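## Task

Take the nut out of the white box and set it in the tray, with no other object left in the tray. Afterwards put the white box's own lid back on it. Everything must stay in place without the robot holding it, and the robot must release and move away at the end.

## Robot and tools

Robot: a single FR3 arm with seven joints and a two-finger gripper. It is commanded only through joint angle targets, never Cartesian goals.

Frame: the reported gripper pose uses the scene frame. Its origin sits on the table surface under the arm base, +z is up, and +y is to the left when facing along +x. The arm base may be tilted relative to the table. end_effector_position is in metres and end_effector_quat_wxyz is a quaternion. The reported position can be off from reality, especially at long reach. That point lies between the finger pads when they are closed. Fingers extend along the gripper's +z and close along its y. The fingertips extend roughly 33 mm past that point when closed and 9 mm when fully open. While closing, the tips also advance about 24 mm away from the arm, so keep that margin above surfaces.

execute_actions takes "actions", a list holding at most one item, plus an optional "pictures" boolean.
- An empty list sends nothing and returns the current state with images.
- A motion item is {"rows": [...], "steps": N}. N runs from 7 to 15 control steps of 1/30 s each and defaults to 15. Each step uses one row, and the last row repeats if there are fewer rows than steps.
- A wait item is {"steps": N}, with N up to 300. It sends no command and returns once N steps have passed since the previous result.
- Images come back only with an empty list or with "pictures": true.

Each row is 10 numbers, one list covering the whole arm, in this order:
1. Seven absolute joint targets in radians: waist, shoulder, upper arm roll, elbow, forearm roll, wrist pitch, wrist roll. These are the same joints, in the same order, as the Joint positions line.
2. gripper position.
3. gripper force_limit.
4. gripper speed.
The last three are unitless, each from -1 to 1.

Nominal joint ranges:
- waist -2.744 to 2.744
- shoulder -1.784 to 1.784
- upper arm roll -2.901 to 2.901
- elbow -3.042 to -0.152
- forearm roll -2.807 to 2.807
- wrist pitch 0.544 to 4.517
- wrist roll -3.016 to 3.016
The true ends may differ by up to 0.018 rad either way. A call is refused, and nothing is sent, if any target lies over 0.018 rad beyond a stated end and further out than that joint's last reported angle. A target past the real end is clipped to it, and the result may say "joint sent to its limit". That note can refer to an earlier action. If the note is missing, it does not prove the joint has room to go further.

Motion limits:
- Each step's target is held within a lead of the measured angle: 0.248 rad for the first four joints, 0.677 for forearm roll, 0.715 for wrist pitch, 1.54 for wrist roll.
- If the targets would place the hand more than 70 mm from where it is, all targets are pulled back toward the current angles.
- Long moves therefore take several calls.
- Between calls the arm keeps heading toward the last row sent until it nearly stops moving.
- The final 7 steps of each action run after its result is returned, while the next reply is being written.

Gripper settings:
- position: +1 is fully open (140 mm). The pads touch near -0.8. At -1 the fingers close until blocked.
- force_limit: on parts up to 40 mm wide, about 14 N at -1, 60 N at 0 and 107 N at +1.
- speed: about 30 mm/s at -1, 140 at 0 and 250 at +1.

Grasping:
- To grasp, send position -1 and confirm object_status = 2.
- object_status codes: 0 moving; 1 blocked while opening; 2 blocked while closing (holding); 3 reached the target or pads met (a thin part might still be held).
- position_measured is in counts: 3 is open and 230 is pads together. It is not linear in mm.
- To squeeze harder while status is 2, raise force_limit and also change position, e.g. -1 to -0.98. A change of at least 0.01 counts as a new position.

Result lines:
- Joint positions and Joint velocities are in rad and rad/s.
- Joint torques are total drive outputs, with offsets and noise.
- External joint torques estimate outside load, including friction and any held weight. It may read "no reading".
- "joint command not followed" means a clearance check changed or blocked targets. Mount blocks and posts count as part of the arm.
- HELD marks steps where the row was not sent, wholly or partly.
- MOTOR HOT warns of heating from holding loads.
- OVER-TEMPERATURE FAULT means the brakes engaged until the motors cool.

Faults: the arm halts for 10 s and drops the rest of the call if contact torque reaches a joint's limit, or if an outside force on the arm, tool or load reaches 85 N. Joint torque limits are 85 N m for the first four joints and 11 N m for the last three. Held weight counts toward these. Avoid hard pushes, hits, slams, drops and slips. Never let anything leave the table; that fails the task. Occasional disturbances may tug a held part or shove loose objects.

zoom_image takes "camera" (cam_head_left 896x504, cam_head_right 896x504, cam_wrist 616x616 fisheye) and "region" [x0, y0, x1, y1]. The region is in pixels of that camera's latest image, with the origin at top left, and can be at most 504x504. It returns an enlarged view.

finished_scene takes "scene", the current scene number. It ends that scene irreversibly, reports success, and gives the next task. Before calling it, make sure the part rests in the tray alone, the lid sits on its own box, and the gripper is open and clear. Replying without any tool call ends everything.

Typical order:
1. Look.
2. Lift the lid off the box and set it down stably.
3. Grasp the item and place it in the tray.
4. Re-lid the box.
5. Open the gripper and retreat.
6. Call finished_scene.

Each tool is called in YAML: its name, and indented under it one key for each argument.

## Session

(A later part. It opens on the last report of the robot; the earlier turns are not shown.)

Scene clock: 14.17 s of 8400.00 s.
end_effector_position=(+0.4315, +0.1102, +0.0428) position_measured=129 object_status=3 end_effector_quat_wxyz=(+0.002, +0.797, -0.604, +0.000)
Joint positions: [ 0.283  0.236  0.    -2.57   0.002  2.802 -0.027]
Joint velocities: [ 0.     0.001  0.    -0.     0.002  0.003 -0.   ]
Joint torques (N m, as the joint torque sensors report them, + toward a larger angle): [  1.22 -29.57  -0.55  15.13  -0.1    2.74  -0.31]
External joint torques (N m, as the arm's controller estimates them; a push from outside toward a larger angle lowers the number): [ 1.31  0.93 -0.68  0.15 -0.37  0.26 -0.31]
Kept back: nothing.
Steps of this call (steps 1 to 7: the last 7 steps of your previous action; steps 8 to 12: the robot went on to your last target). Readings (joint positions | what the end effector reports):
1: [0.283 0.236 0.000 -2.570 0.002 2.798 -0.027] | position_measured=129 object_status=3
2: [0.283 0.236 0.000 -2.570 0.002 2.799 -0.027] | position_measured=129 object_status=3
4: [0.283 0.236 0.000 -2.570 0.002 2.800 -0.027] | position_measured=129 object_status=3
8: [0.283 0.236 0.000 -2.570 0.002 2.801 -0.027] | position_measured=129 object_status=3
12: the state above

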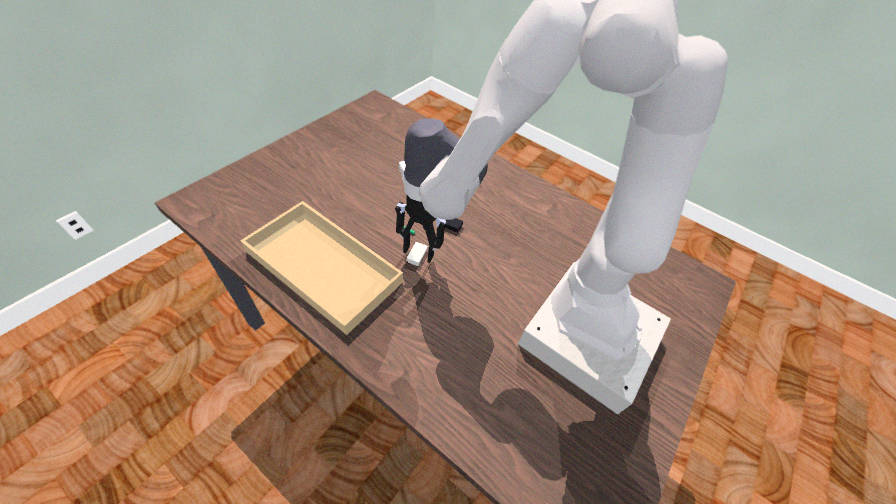

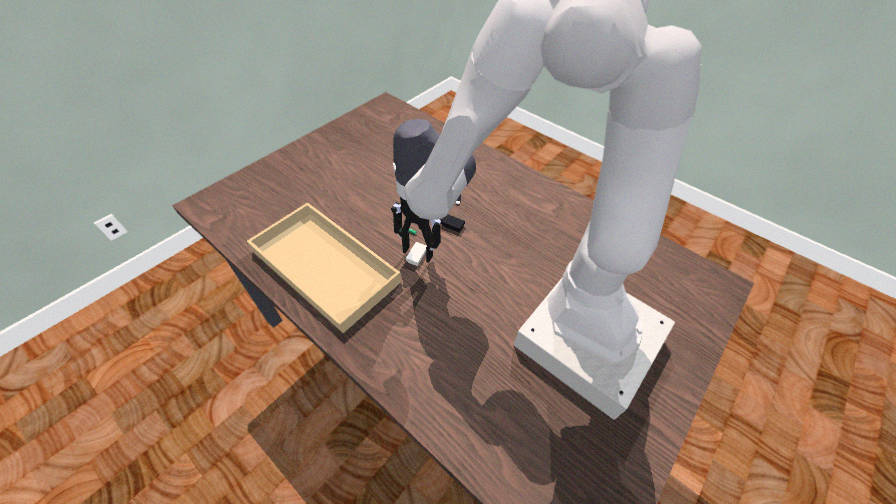

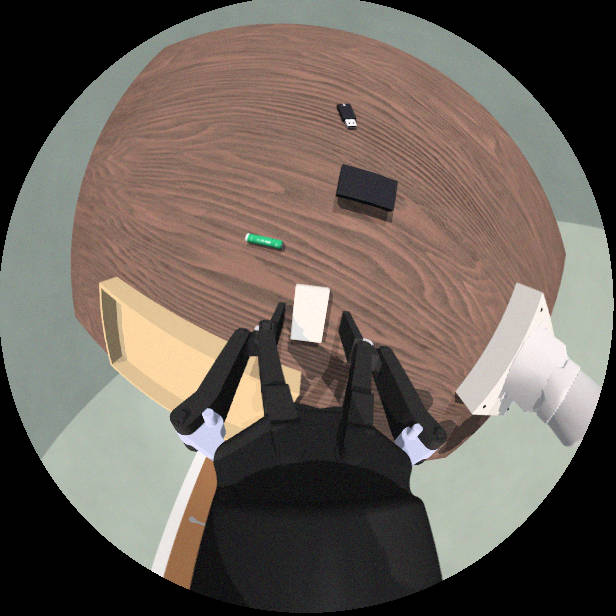

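execute_actions:
  actions:
    - {"rows":[[0.283,0.237,0,-2.568,0,2.805,-0.03,-1,-0.5,-0.3]],"steps":15}

execute_actions:
  actions:
    - {"steps":15}
  pictures: true

Scene clock: 14.70 s of 8400.00 s.
end_effector_position=(+0.4318, +0.1103, +0.0429) position_measured=167 object_status=0 end_effector_quat_wxyz=(+0.001, +0.797, -0.604, +0.000)
Joint positions: [ 0.283  0.236  0.    -2.57   0.002  2.803 -0.027]
Joint velocities: [ 0.001 -0.001  0.     0.001 -0.     0.002 -0.   ]
Joint torques (N m, as the joint torque sensors report them, + toward a larger angle): [  0.83 -29.39  -0.82  15.1   -0.08   2.93  -0.19]
External joint torques (N m, as the arm's controller estimates them; a push from outside toward a larger angle lowers the number): [ 0.89  1.39 -0.98 -0.02 -0.35  0.42 -0.19]
Steps of this call (steps 1 to 8: the robot went on to your last target; steps 9 to 16: the first 8 steps of this action). Readings (joint positions | what the end effector reports):
9: [0.283 0.236 0.000 -2.570 0.002 2.802 -0.027] | position_measured=129 object_status=0
10: [0.283 0.236 0.000 -2.570 0.002 2.803 -0.027] | position_measured=133 object_status=0
12: [0.283 0.236 0.000 -2.570 0.002 2.803 -0.027] | position_measured=144 object_status=0
16: the state above

Scene clock: 15.20 s of 8400.00 s.
end_effector_position=(+0.4321, +0.1104, +0.0431) position_measured=178 object_status=2 end_effector_quat_wxyz=(+0.001, +0.797, -0.604, +0.001)
Joint positions: [ 0.283  0.235  0.    -2.57   0.002  2.803 -0.027]
Joint velocities: [-0.001 -0.001 -0.    -0.     0.     0.    -0.   ]
Joint torques (N m, as the joint torque sensors report them, + toward a larger angle): [  0.82 -29.44  -1.04  15.39  -0.2    2.92  -0.28]
External joint torques (N m, as the arm's controller estimates them; a push from outside toward a larger angle lowers the number): [ 0.94  1.15 -1.15  0.4  -0.47  0.43 -0.28]
Kept back: nothing.
Steps of this call (steps 1 to 7: the last 7 steps of your previous action; steps 8 to 15: the robot went on to your last target). Readings (joint positions | what the end effector reports):
1: [0.283 0.235 0.000 -2.570 0.002 2.803 -0.027] | position_measured=173 object_status=0
2: [0.283 0.235 0.000 -2.570 0.002 2.803 -0.027] | position_measured=178 object_status=0
4: [0.283 0.235 0.000 -2.570 0.002 2.803 -0.027] | position_measured=178 object_status=0
8: [0.283 0.235 0.000 -2.570 0.002 2.803 -0.027] | position_measured=178 object_status=2
15: the state above
The arm was judged still, so your last target was given up. Only a new action makes it travel on or press farther. Fingers that are still opening or closing keep moving.

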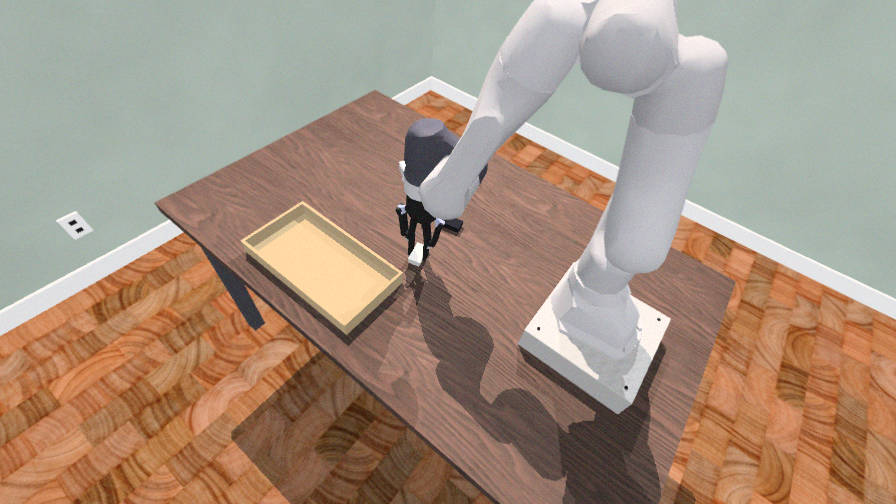

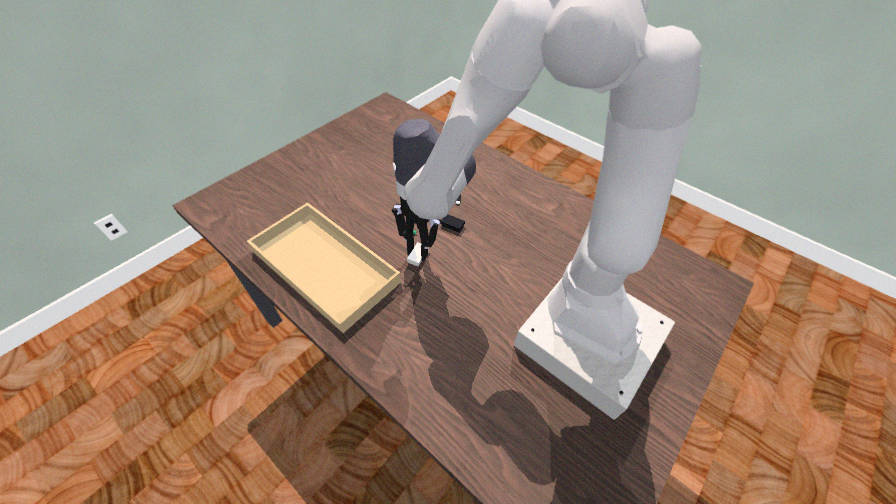

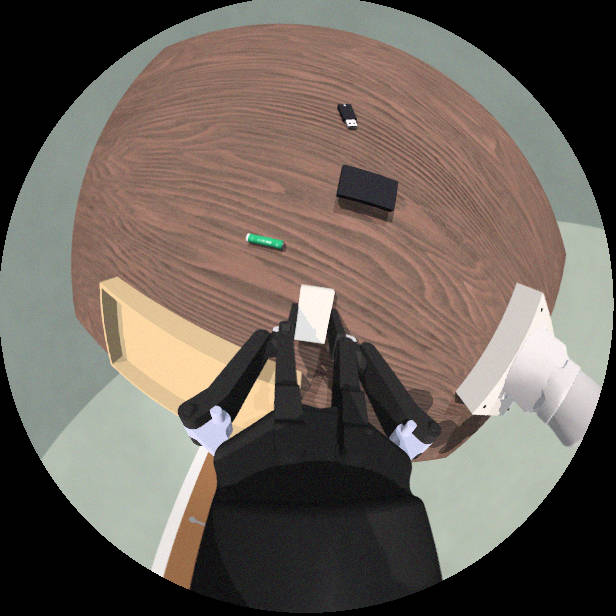

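execute_actions:
  actions:
    - {"rows":[[0.283,0.22,0,-2.57,0,2.79,-0.03,-1,-0.5,-0.3],[0.283,0.2,0,-2.573,0,2.773,-0.03,-1,-0.5,-0.3],[0.283,0.18,0,-2.574,0,2.754,-0.03,-1,-0.5,-0.3],[0.283,0.16,0,-2.575,0,2.735,-0.03,-1,-0.5,-0.3],[0.283,0.14,0,-2.576,0,2.716,-0.03,-1,-0.5,-0.3],[0.283,0.12,0,-2.577,0,2.697,-0.03,-1,-0.5,-0.3],[0.283,0.1,0,-2.578,0,2.678,-0.03,-1,-0.5,-0.3],[0.283,0.073,0,-2.578,0,2.651,-0.03,-1,-0.5,-0.3]],"steps":15}

execute_actions:
  actions:
    - {"steps":12}
  pictures: true

Scene clock: 15.90 s of 8400.00 s.
end_effector_position=(+0.4421, +0.1131, +0.0840) position_measured=178 object_status=2 end_effector_quat_wxyz=(-0.010, +0.797, -0.603, +0.010)
Joint positions: [ 0.283  0.125  0.    -2.576  0.002  2.729 -0.027]
Joint velocities: [ 0.001 -0.65   0.    -0.017 -0.001 -0.463  0.001]
Joint torques (N m, as the joint torque sensors report them, + toward a larger angle): [  0.49 -26.55  -0.41  16.32  -0.09   2.38  -0.23]
External joint torques (N m, as the arm's controller estimates them; a push from outside toward a larger angle lowers the number): [ 0.51  0.94 -0.51 -1.21 -0.41 -0.44 -0.23]
Steps of this call (steps 1 to 13: nothing new was sent; steps 14 to 21: the first 8 steps of this action). Readings (joint positions | what the end effector reports):
14: [0.283 0.234 0.000 -2.570 0.002 2.801 -0.027] | position_measured=178 object_status=2
15: [0.283 0.228 0.000 -2.571 0.002 2.797 -0.027] | position_measured=178 object_status=2
17: [0.283 0.202 0.000 -2.574 0.002 2.780 -0.027] | position_measured=178 object_status=2
21: the state above

Scene clock: 16.30 s of 8400.00 s.
end_effector_position=(+0.4369, +0.1118, +0.1007) position_measured=178 object_status=2 end_effector_quat_wxyz=(-0.004, +0.797, -0.603, +0.004)
Joint positions: [ 0.283  0.074  0.    -2.576  0.002  2.661 -0.027]
Joint velocities: [-0.001 -0.002 -0.     0.     0.001 -0.045 -0.001]
Joint torques (N m, as the joint torque sensors report them, + toward a larger angle): [  0.11 -28.92  -0.16  14.83  -0.01   2.24  -0.22]
External joint torques (N m, as the arm's controller estimates them; a push from outside toward a larger angle lowers the number): [ 0.3  -0.72 -0.06 -3.06 -0.39 -0.33 -0.21]
Kept back: nothing.
Steps of this call (steps 1 to 7: the last 7 steps of your previous action; steps 8 to 12: the robot went on to your last target). Readings (joint positions | what the end effector reports):
1: [0.283 0.106 0.000 -2.576 0.002 2.716 -0.027] | position_measured=178 object_status=2
2: [0.283 0.092 0.000 -2.575 0.002 2.705 -0.027] | position_measured=178 object_status=2
4: [0.283 0.078 0.000 -2.575 0.002 2.690 -0.027] | position_measured=178 object_status=2
8: [0.283 0.074 0.000 -2.576 0.002 2.670 -0.027] | position_measured=178 object_status=2
12: the state above

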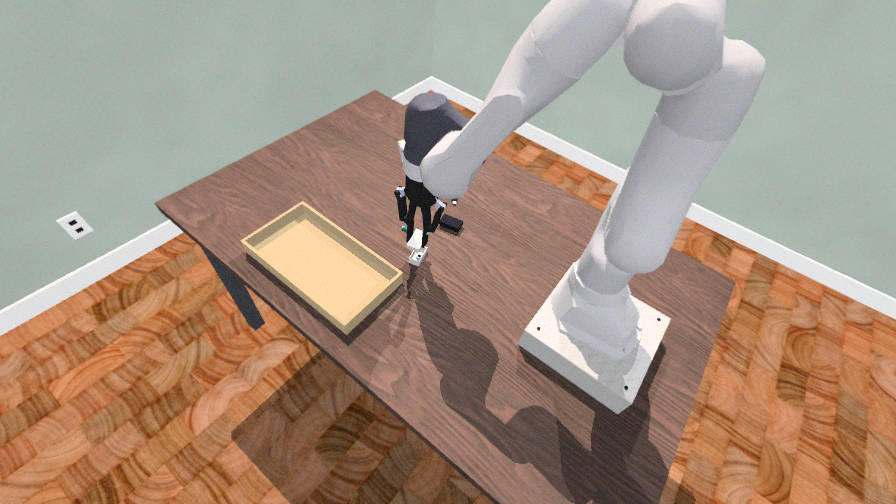

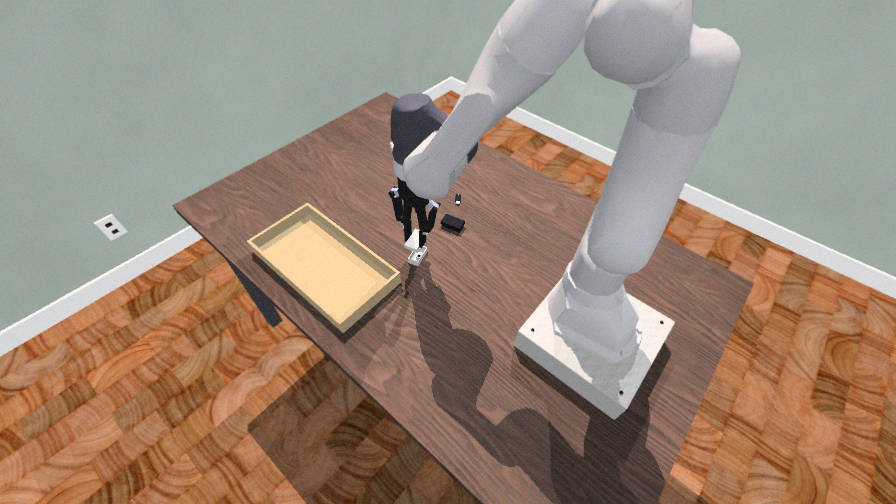

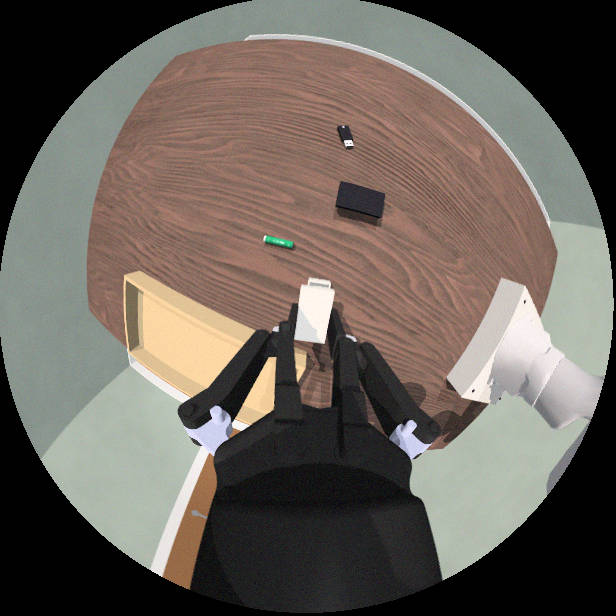

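zoom_image:
  camera: "cam_head_left"
  region: [390, 215, 450, 275]

Region (390, 215, 450, 275) of cam_head_left's 896x504 image, scaled by 8.400, with more detail than that image has.

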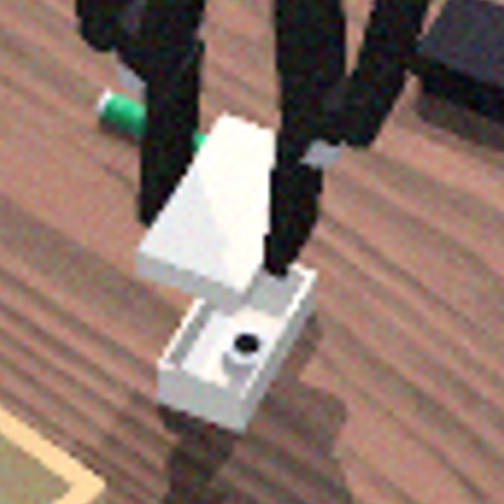

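execute_actions:
  actions:
    - {"rows":[[0.283,-0.154,0,-2.869,0,2.715,-0.03,-1,-0.5,-0.3]],"steps":15}

execute_actions:
  actions:
    - {"rows":[[0.283,-0.1,0,-2.868,0,2.77,-0.03,-1,-0.5,-0.3],[0.283,-0.1,0,-2.868,0,2.77,-0.03,-1,-0.5,-0.3],[0.283,-0.1,0,-2.868,0,2.77,-0.03,-1,-0.5,-0.3],[0.283,-0.03,0,-2.863,0,2.83,-0.03,-1,-0.5,-0.3],[0.283,-0.03,0,-2.863,0,2.83,-0.03,-1,-0.5,-0.3],[0.283,-0.03,0,-2.863,0,2.83,-0.03,-1,-0.5,-0.3],[0.283,0.04,0,-2.858,0,2.9,-0.03,-1,-0.5,-0.3],[0.283,0.04,0,-2.858,0,2.9,-0.03,-1,-0.5,-0.3],[0.283,0.04,0,-2.858,0,2.9,-0.03,-1,-0.5,-0.3],[0.283,0.097,0,-2.853,0,2.949,-0.03,-1,-0.5,-0.3]],"steps":15}

execute_actions:
  actions:
    - {"steps":15}
  pictures: true

Scene clock: 18.23 s of 8400.00 s.
end_effector_position=(+0.3430, +0.0876, +0.0985) position_measured=178 object_status=2 end_effector_quat_wxyz=(+0.006, +0.797, -0.604, -0.004)
Joint positions: [ 0.283 -0.144 -0.    -2.857  0.002  2.698 -0.027]
Joint velocities: [ 0.    -0.113  0.    -0.164  0.     0.076  0.   ]
Joint torques (N m, as the joint torque sensors report them, + toward a larger angle): [  1.25 -20.34   0.01  16.5   -0.01   3.23  -0.09]
External joint torques (N m, as the arm's controller estimates them; a push from outside toward a larger angle lowers the number): [ 1.36 -1.21  0.26 -2.16 -0.4   0.46 -0.08]
Steps of this call (steps 1 to 30: the robot went on to your last target; steps 31 to 50: nothing new was sent; steps 51 to 58: the first 8 steps of this action). Readings (joint positions | what the end effector reports):
51: [0.283 0.037 -0.000 -2.624 0.003 2.668 -0.027] | position_measured=178 object_status=2
52: [0.283 -0.025 -0.000 -2.696 0.003 2.674 -0.027] | position_measured=178 object_status=2
54: [0.283 -0.102 -0.000 -2.794 0.002 2.685 -0.027] | position_measured=178 object_status=2
58: the state above

Scene clock: 18.73 s of 8400.00 s.
end_effector_position=(+0.3346, +0.0852, +0.0602) position_measured=178 object_status=2 end_effector_quat_wxyz=(+0.014, +0.797, -0.604, -0.010)
Joint positions: [ 0.283 -0.01  -0.    -2.86   0.002  2.814 -0.027]
Joint velocities: [0.    0.71  0.001 0.003 0.    0.497 0.   ]
Joint torques (N m, as the joint torque sensors report them, + toward a larger angle): [  0.78 -25.19  -0.15  14.4   -0.13   3.24  -0.13]
External joint torques (N m, as the arm's controller estimates them; a push from outside toward a larger angle lowers the number): [ 0.68  2.22 -0.25  0.23 -0.25  0.68 -0.14]
Steps of this call (steps 1 to 7: the last 7 steps of your previous action; steps 8 to 15: the first 8 steps of this action). Readings (joint positions | what the end effector reports):
8: [0.283 -0.145 -0.000 -2.865 0.002 2.718 -0.027] | position_measured=178 object_status=2
9: [0.283 -0.131 -0.000 -2.865 0.002 2.728 -0.027] | position_measured=178 object_status=2
11: [0.283 -0.102 -0.000 -2.864 0.002 2.750 -0.027] | position_measured=178 object_status=2
15: the state above

Scene clock: 19.23 s of 8400.00 s.
end_effector_position=(+0.3398, +0.0864, +0.0348) position_measured=178 object_status=2 end_effector_quat_wxyz=(+0.005, +0.797, -0.604, -0.002)
Joint positions: [ 0.283  0.095 -0.    -2.855  0.002  2.939 -0.027]
Joint velocities: [ 0.001  0.003 -0.    -0.001 -0.     0.048 -0.   ]
Joint torques (N m, as the joint torque sensors report them, + toward a larger angle): [  1.03 -22.92  -0.67  12.5   -0.27   2.97  -0.18]
External joint torques (N m, as the arm's controller estimates them; a push from outside toward a larger angle lowers the number): [ 1.11  0.26 -0.69  0.28 -0.43  0.53 -0.18]
Kept back: nothing.
Steps of this call (steps 1 to 7: the last 7 steps of your previous action; steps 8 to 15: the robot went on to your last target). Readings (joint positions | what the end effector reports):
1: [0.283 0.009 -0.000 -2.860 0.002 2.828 -0.027] | position_measured=178 object_status=2
2: [0.283 0.031 -0.000 -2.858 0.002 2.848 -0.027] | position_measured=178 object_status=2
4: [0.283 0.071 -0.000 -2.857 0.002 2.880 -0.027] | position_measured=178 object_status=2
8: [0.283 0.090 -0.000 -2.855 0.002 2.915 -0.027] | position_measured=178 object_status=2
15: the state above

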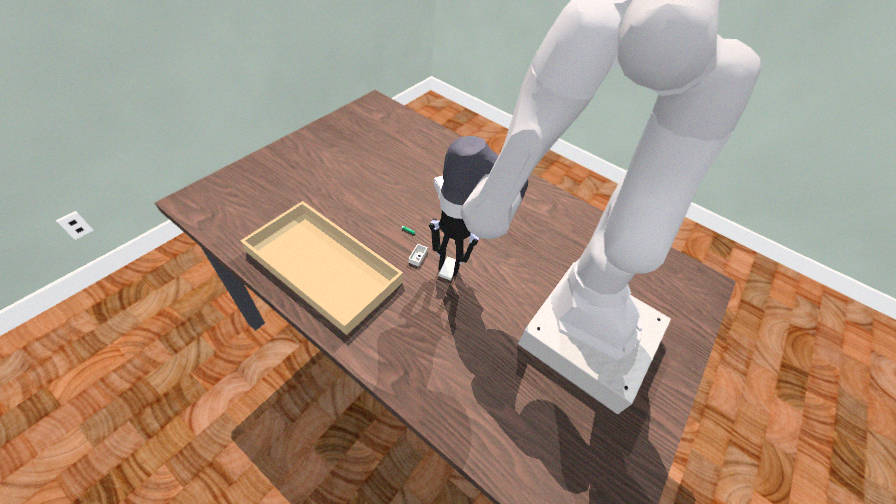

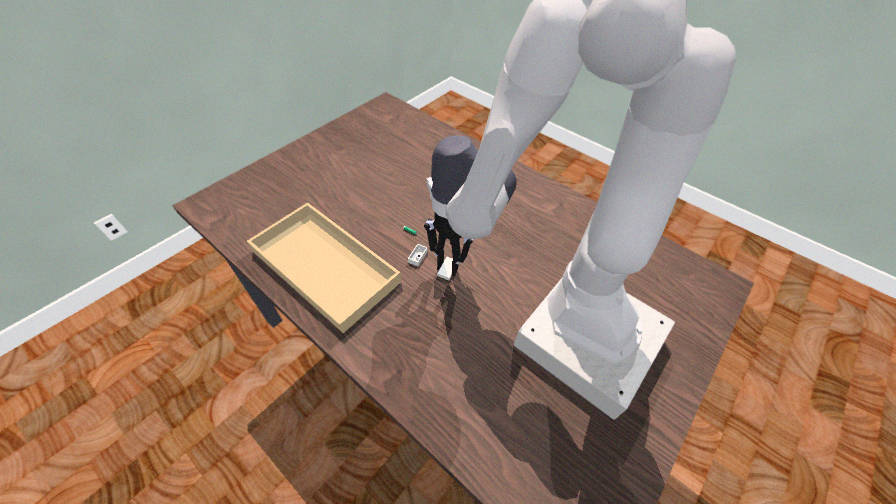

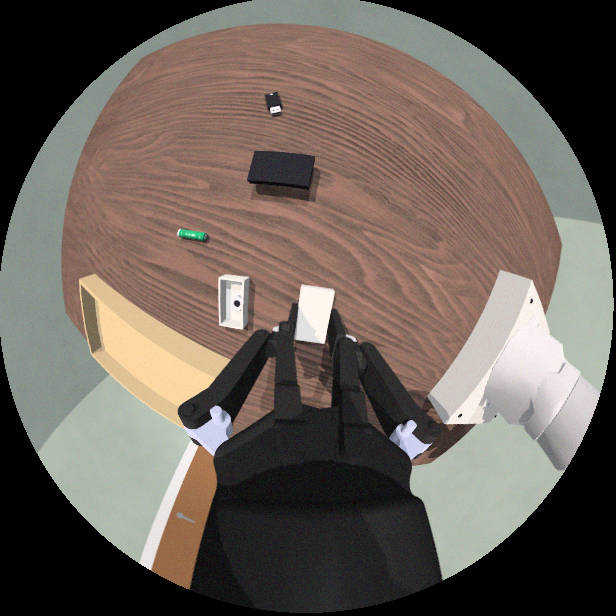

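execute_actions:
  actions:
    - {"rows":[[0.283,0.097,0,-2.853,0,2.949,-0.03,0,0,0.3]],"steps":10}

execute_actions:
  actions:
    - {"rows":[[0.283,-0.154,0,-2.869,0,2.715,-0.03,0,0,0.3]],"steps":15}

execute_actions:
  actions:
    - {"rows":[[0.283,0.073,0,-2.578,0,2.651,1.54,-0.35,0,0.3]],"steps":15}

execute_actions:
  actions:
    - {"steps":30}
  pictures: true

Scene clock: 19.77 s of 8400.00 s.
end_effector_position=(+0.3420, +0.0869, +0.0354) position_measured=164 object_status=0 end_effector_quat_wxyz=(+0.002, +0.797, -0.604, +0.000)
Joint positions: [ 0.283  0.095 -0.    -2.855  0.002  2.946 -0.027]
Joint velocities: [ 0.     0.001 -0.    -0.001  0.001  0.004 -0.001]
Joint torques (N m, as the joint torque sensors report them, + toward a larger angle): [  1.24 -22.14   0.16  12.51  -0.21   2.93  -0.18]
External joint torques (N m, as the arm's controller estimates them; a push from outside toward a larger angle lowers the number): [ 1.28  1.05  0.11  0.33 -0.36  0.51 -0.18]
Steps of this call (steps 1 to 13: the robot went on to your last target; steps 14 to 16: the first 3 steps of this action). Readings (joint positions | what the end effector reports):
14: [0.283 0.095 -0.000 -2.855 0.002 2.946 -0.027] | position_measured=178 object_status=0
15: [0.283 0.095 -0.000 -2.855 0.002 2.946 -0.027] | position_measured=178 object_status=0
16: the state above

Scene clock: 20.27 s of 8400.00 s.
end_effector_position=(+0.3628, +0.0925, +0.1053) position_measured=129 object_status=3 end_effector_quat_wxyz=(-0.021, +0.797, -0.603, +0.018)
Joint positions: [ 0.283 -0.149 -0.    -2.863  0.002  2.769 -0.027]
Joint velocities: [ 0.001 -0.082  0.    -0.023  0.001 -0.302 -0.001]
Joint torques (N m, as the joint torque sensors report them, + toward a larger angle): [  1.01 -18.26  -0.86  13.1   -0.06   2.    -0.22]
External joint torques (N m, as the arm's controller estimates them; a push from outside toward a larger angle lowers the number): [ 1.06 -1.28 -0.66 -2.4  -0.41 -0.41 -0.21]
Steps of this call (steps 1 to 7: the last 7 steps of your previous action; steps 8 to 15: the first 8 steps of this action). Readings (joint positions | what the end effector reports):
8: [0.283 0.065 -0.000 -2.863 0.002 2.910 -0.027] | position_measured=129 object_status=0
9: [0.283 -0.001 -0.000 -2.872 0.002 2.871 -0.027] | position_measured=129 object_status=0
11: [0.283 -0.097 -0.000 -2.866 0.002 2.824 -0.027] | position_measured=129 object_status=3
15: the state above

Scene clock: 20.77 s of 8400.00 s.
end_effector_position=(+0.4352, +0.1114, +0.1020) position_measured=173 object_status=0 end_effector_quat_wxyz=(+0.009, -0.461, +0.887, -0.004)
Joint positions: [ 0.283  0.063  0.    -2.59   0.     2.672  0.862]
Joint velocities: [ 0.     0.112  0.001  0.153 -0.001 -0.1    2.232]
Joint torques (N m, as the joint torque sensors report them, + toward a larger angle): [  0.56 -26.37  -0.02  15.87   0.31   1.89   0.55]
External joint torques (N m, as the arm's controller estimates them; a push from outside toward a larger angle lowers the number): [ 0.53  1.41 -0.12 -0.11 -0.01 -0.36  0.57]
Steps of this call (steps 1 to 7: the last 7 steps of your previous action; steps 8 to 15: the first 8 steps of this action). Readings (joint positions | what the end effector reports):
8: [0.283 -0.111 0.000 -2.823 0.000 2.713 0.100] | position_measured=129 object_status=0
9: [0.283 -0.047 0.000 -2.750 0.000 2.703 0.238] | position_measured=135 object_status=0
11: [0.283 0.024 0.000 -2.651 0.000 2.689 0.491] | position_measured=154 object_status=0
15: the state above

Scene clock: 21.77 s of 8400.00 s.
end_effector_position=(+0.4331, +0.1109, +0.1000) position_measured=173 object_status=3 end_effector_quat_wxyz=(+0.002, -0.154, +0.988, -0.001)
Joint positions: [ 0.283  0.071  0.    -2.58   0.     2.654  1.512]
Joint velocities: [-0.001 -0.001  0.002  0.    -0.001  0.     0.084]
Joint torques (N m, as the joint torque sensors report them, + toward a larger angle): [  0.14 -26.26  -0.18  17.75   0.35   2.13   0.13]
External joint torques (N m, as the arm's controller estimates them; a push from outside toward a larger angle lowers the number): [ 0.22  1.49 -0.18  0.17 -0.03 -0.3   0.13]
Kept back: nothing.
Steps of this call (steps 1 to 7: the last 7 steps of your previous action; steps 8 to 30: the robot went on to your last target). Readings (joint positions | what the end effector reports):
1: [0.283 0.066 0.000 -2.586 0.000 2.669 0.932] | position_measured=173 object_status=0
2: [0.283 0.068 0.000 -2.584 0.000 2.666 0.995] | position_measured=173 object_status=0
4: [0.283 0.070 0.000 -2.582 0.000 2.662 1.102] | position_measured=173 object_status=0
8: [0.283 0.071 0.000 -2.580 0.000 2.657 1.256] | position_measured=173 object_status=3
30: the state above

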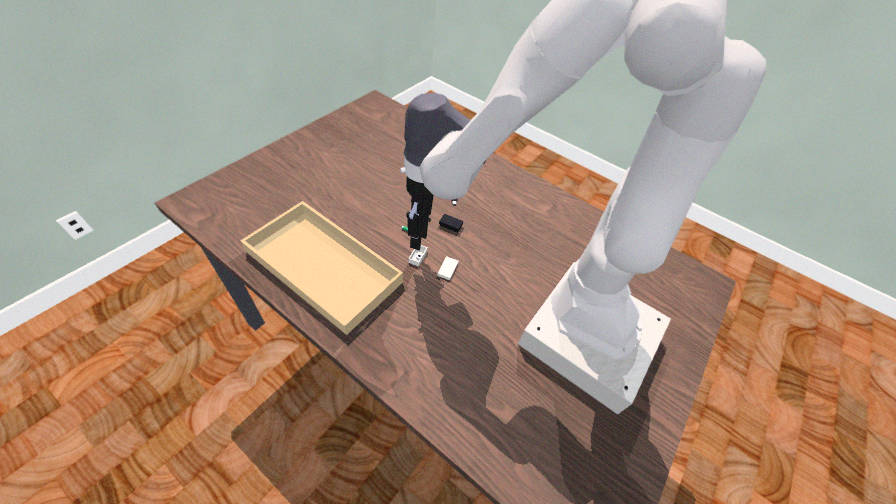

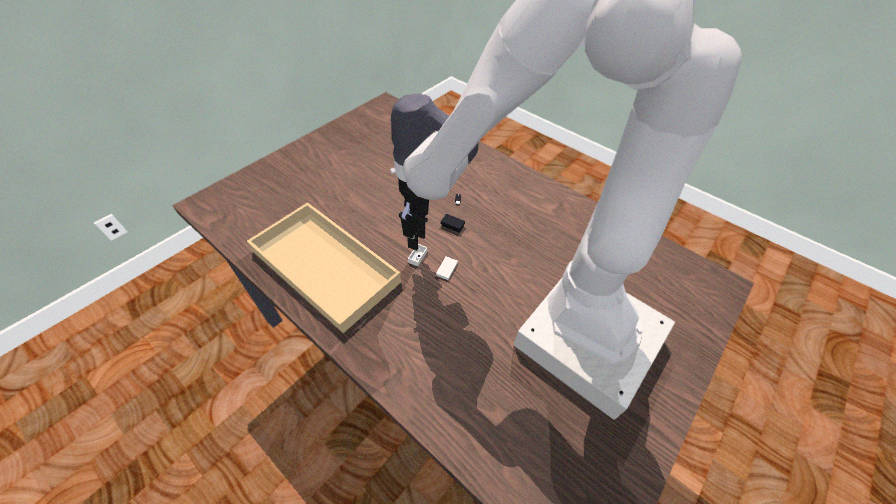

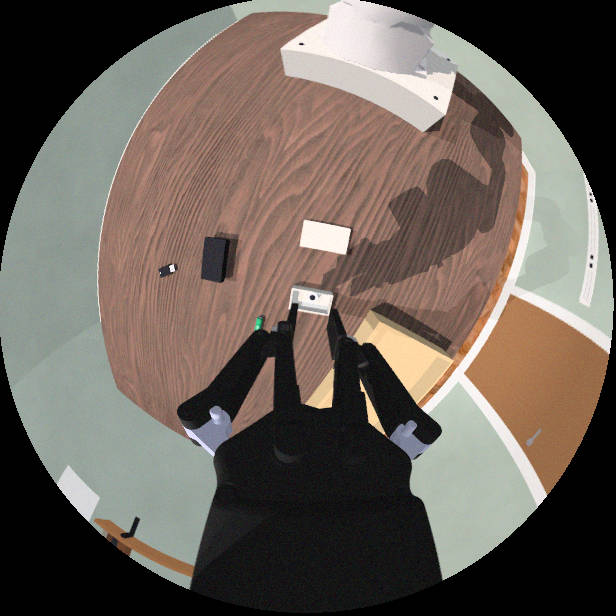

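zoom_image:
  camera: "cam_wrist"
  region: [260, 210, 370, 350]

Region (260, 210, 370, 350) of cam_wrist's 616x616 image, scaled by 3.600, with more detail than that image has; it fills the left 396 columns of this view, and the rest is white.

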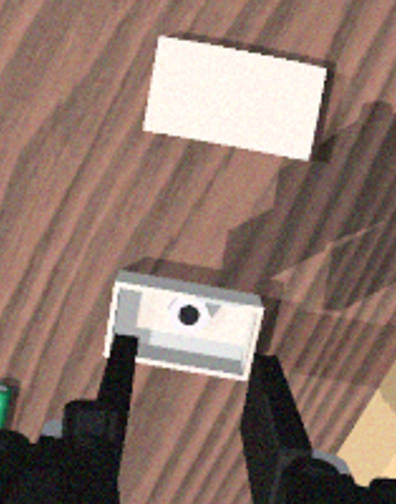

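execute_actions:
  actions:
    - {"rows":[[0.283,0.14,0,-2.576,0,2.716,1.68,-0.5,-0.5,0],[0.283,0.14,0,-2.576,0,2.716,1.68,-0.5,-0.5,0],[0.283,0.14,0,-2.576,0,2.716,1.68,-0.5,-0.5,0],[0.283,0.201,0,-2.573,0,2.774,1.68,-0.5,-0.5,0]],"steps":15}

execute_actions:
  actions:
    - {"steps":20}
  pictures: true

zoom_image:
  camera: "cam_wrist"
  region: [260, 260, 370, 350]

zoom_image:
  camera: "cam_head_left"
  region: [385, 215, 455, 275]

Scene clock: 22.93 s of 8400.00 s.
end_effector_position=(+0.4223, +0.1080, +0.0544) position_measured=192 object_status=0 end_effector_quat_wxyz=(-0.016, -0.102, +0.995, -0.004)
Joint positions: [ 0.283  0.193  0.    -2.575  0.     2.735  1.617]
Joint velocities: [-0.     0.176  0.    -0.009  0.     0.193  0.198]
Joint torques (N m, as the joint torque sensors report them, + toward a larger angle): [  1.26 -34.29  -0.96  17.06   0.31   3.45   0.12]
External joint torques (N m, as the arm's controller estimates them; a push from outside toward a larger angle lowers the number): [ 1.29  1.14 -1.13 -1.76  0.01  0.5   0.12]
Steps of this call (steps 1 to 27: the robot went on to your last target; steps 28 to 35: the first 8 steps of this action). Readings (joint positions | what the end effector reports):
28: [0.283 0.080 0.000 -2.577 0.000 2.663 1.547] | position_measured=173 object_status=0
29: [0.283 0.097 0.000 -2.574 0.000 2.674 1.561] | position_measured=178 object_status=0
31: [0.283 0.132 0.000 -2.573 0.000 2.695 1.583] | position_measured=191 object_status=0
35: the state above

Scene clock: 23.60 s of 8400.00 s.
end_effector_position=(+0.4312, +0.1103, +0.0545) position_measured=192 object_status=3 end_effector_quat_wxyz=(-0.001, -0.075, +0.997, -0.002)
Joint positions: [ 0.283  0.2    0.    -2.575  0.     2.771  1.67 ]
Joint velocities: [-0.    -0.     0.001 -0.     0.     0.004  0.022]
Joint torques (N m, as the joint torque sensors report them, + toward a larger angle): [  0.37 -28.67  -0.2   15.32   0.36   2.75   0.12]
External joint torques (N m, as the arm's controller estimates them; a push from outside toward a larger angle lowers the number): [ 0.46  1.25 -0.31 -0.16  0.06  0.35  0.12]
Kept back: nothing.
Steps of this call (steps 1 to 7: the last 7 steps of your previous action; steps 8 to 20: the robot went on to your last target). Readings (joint positions | what the end effector reports):
1: [0.283 0.198 0.000 -2.575 0.000 2.741 1.623] | position_measured=192 object_status=0
2: [0.283 0.199 0.000 -2.575 0.000 2.746 1.628] | position_measured=192 object_status=0
4: [0.283 0.200 0.000 -2.575 0.000 2.755 1.638] | position_measured=192 object_status=0
8: [0.283 0.200 0.000 -2.575 0.000 2.764 1.652] | position_measured=192 object_status=3
20: the state above

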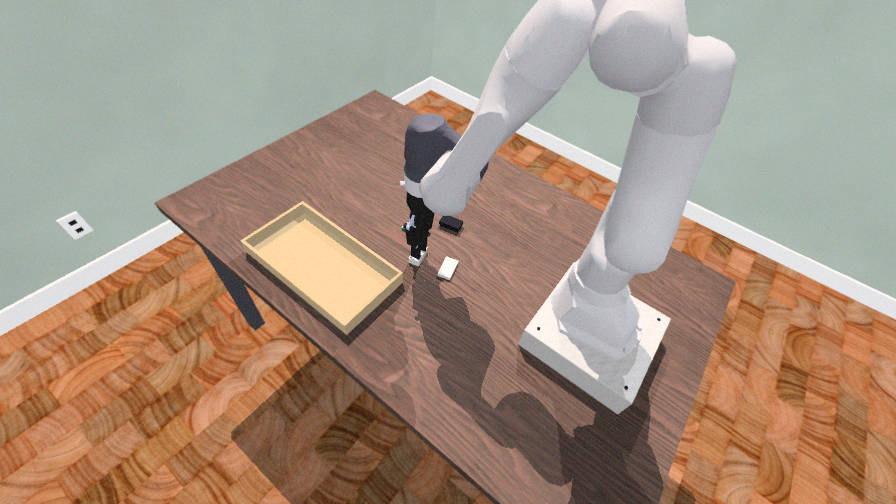

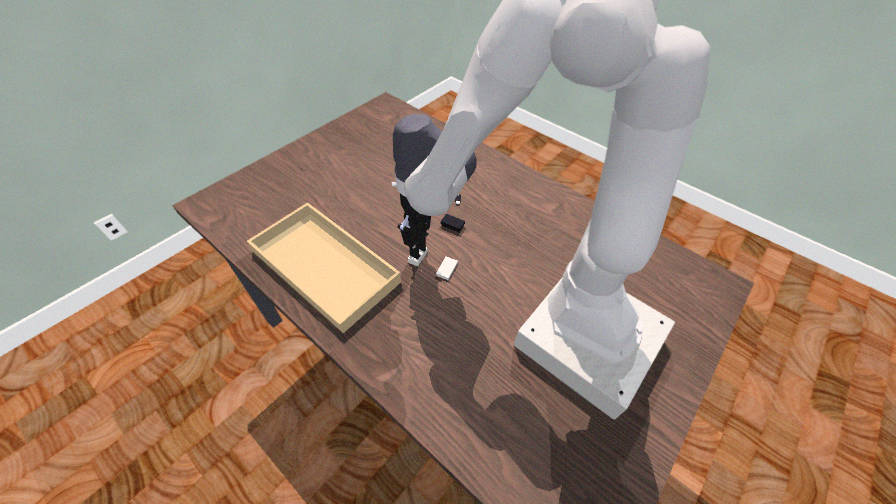

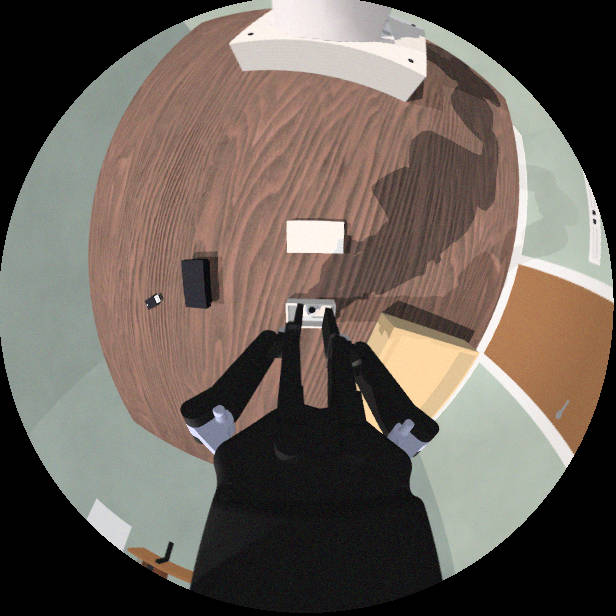

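Region (260, 260, 370, 350) of cam_wrist's 616x616 image, scaled by 4.582, with more detail than that image has; it fills the top 412 rows of this view, and the rest is white.

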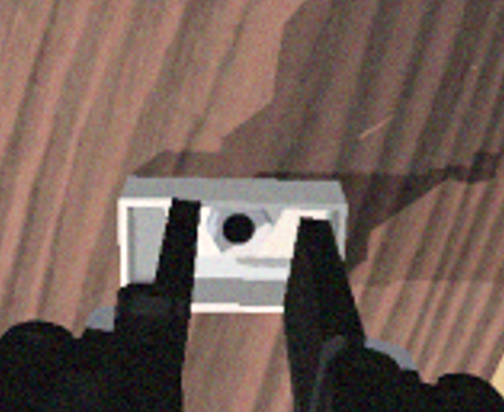

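Region (385, 215, 455, 275) of cam_head_left's 896x504 image, scaled by 7.200, with more detail than that image has; it fills the top 432 rows of this view, and the rest is white.

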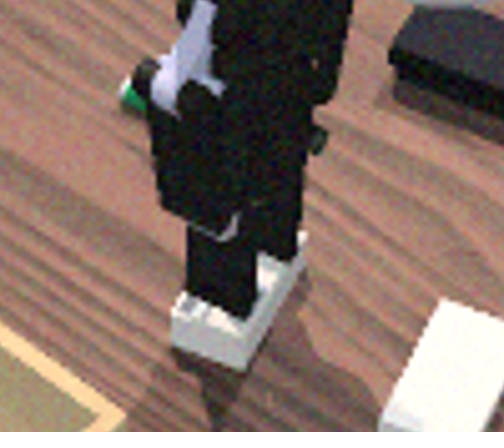

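execute_actions:
  actions:
    - {"rows":[[0.283,0.22,0,-2.57,0,2.79,1.68,-0.5,-0.5,0],[0.283,0.22,0,-2.57,0,2.79,1.68,-0.5,-0.5,0],[0.283,0.237,0,-2.568,0,2.805,1.68,-0.5,-0.5,0]],"steps":15}
  pictures: true

zoom_image:
  camera: "cam_wrist"
  region: [260, 260, 370, 350]

Scene clock: 24.23 s of 8400.00 s.
end_effector_position=(+0.4364, +0.1116, +0.0496) position_measured=192 object_status=3 end_effector_quat_wxyz=(+0.004, -0.072, +0.997, -0.001)
Joint positions: [ 0.283  0.222  0.    -2.566  0.     2.794  1.676]
Joint velocities: [ 0.001  0.02   0.     0.004 -0.     0.039  0.004]
Joint torques (N m, as the joint torque sensors report them, + toward a larger angle): [  0.57 -20.22  -0.35  13.56   0.39   3.23   0.01]
External joint torques (N m, as the arm's controller estimates them; a push from outside toward a larger angle lowers the number): [ 0.62  9.63 -0.51 -1.28  0.11  0.76  0.  ]
Steps of this call (steps 1 to 11: the robot went on to your last target; steps 12 to 19: the first 8 steps of this action). Readings (joint positions | what the end effector reports):
12: [0.283 0.202 0.000 -2.574 0.000 2.774 1.675] | position_measured=192 object_status=3
13: [0.283 0.207 0.000 -2.572 0.000 2.777 1.675] | position_measured=192 object_status=3
15: [0.283 0.218 0.000 -2.570 0.000 2.785 1.675] | position_measured=192 object_status=3
19: the state above

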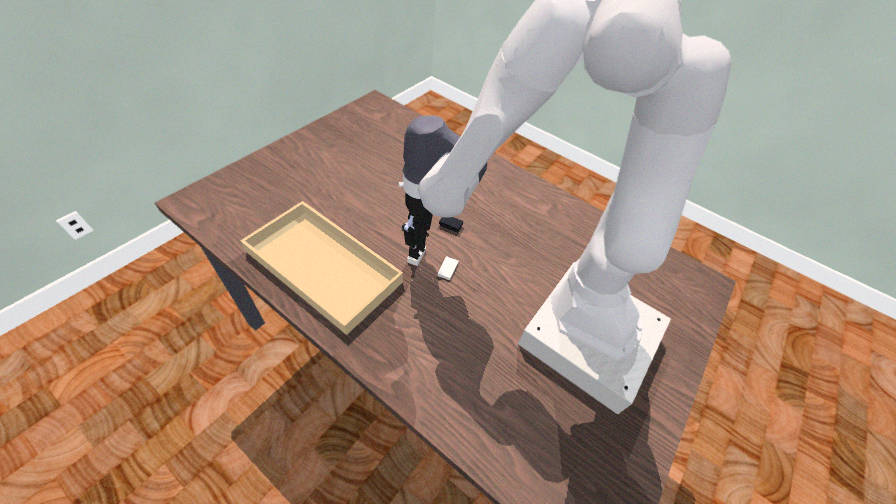

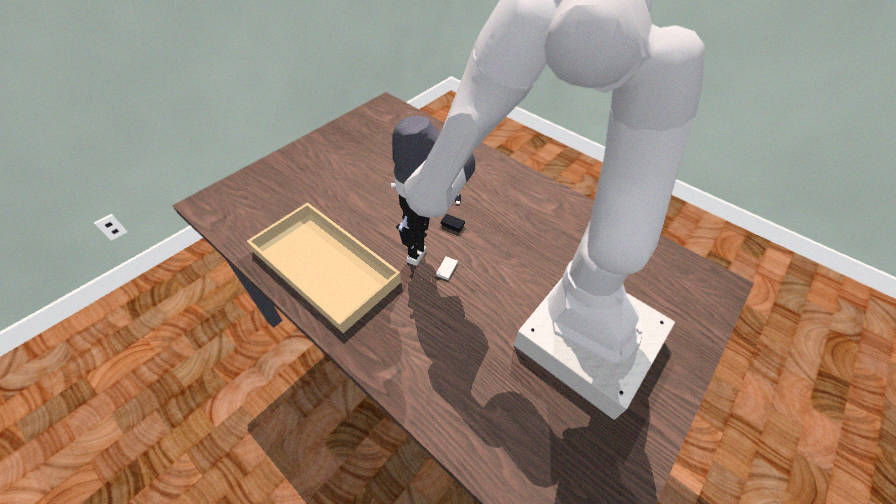

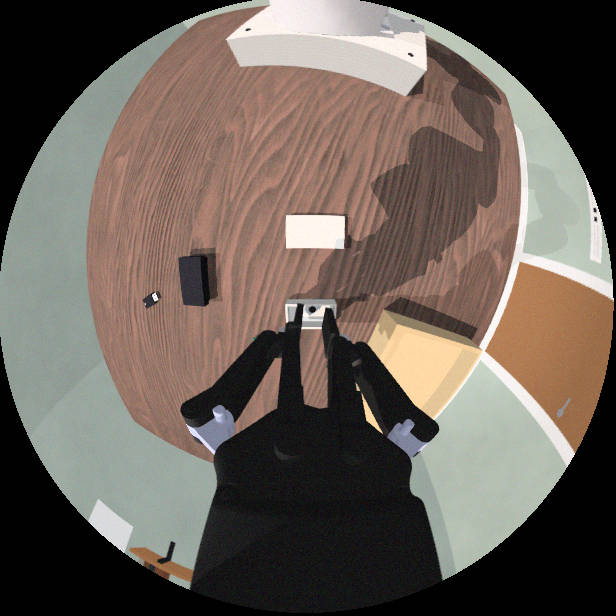

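Region (260, 260, 370, 350) of cam_wrist's 616x616 image, scaled by 4.582, with more detail than that image has; it fills the top 412 rows of this view, and the rest is white.

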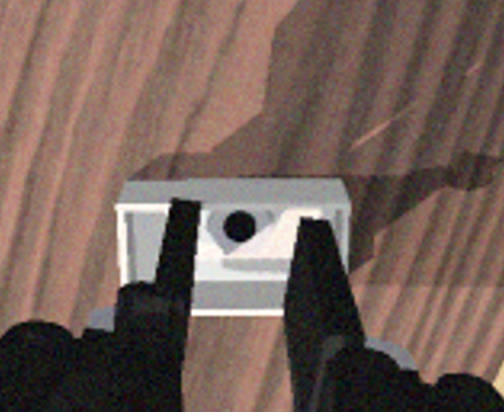

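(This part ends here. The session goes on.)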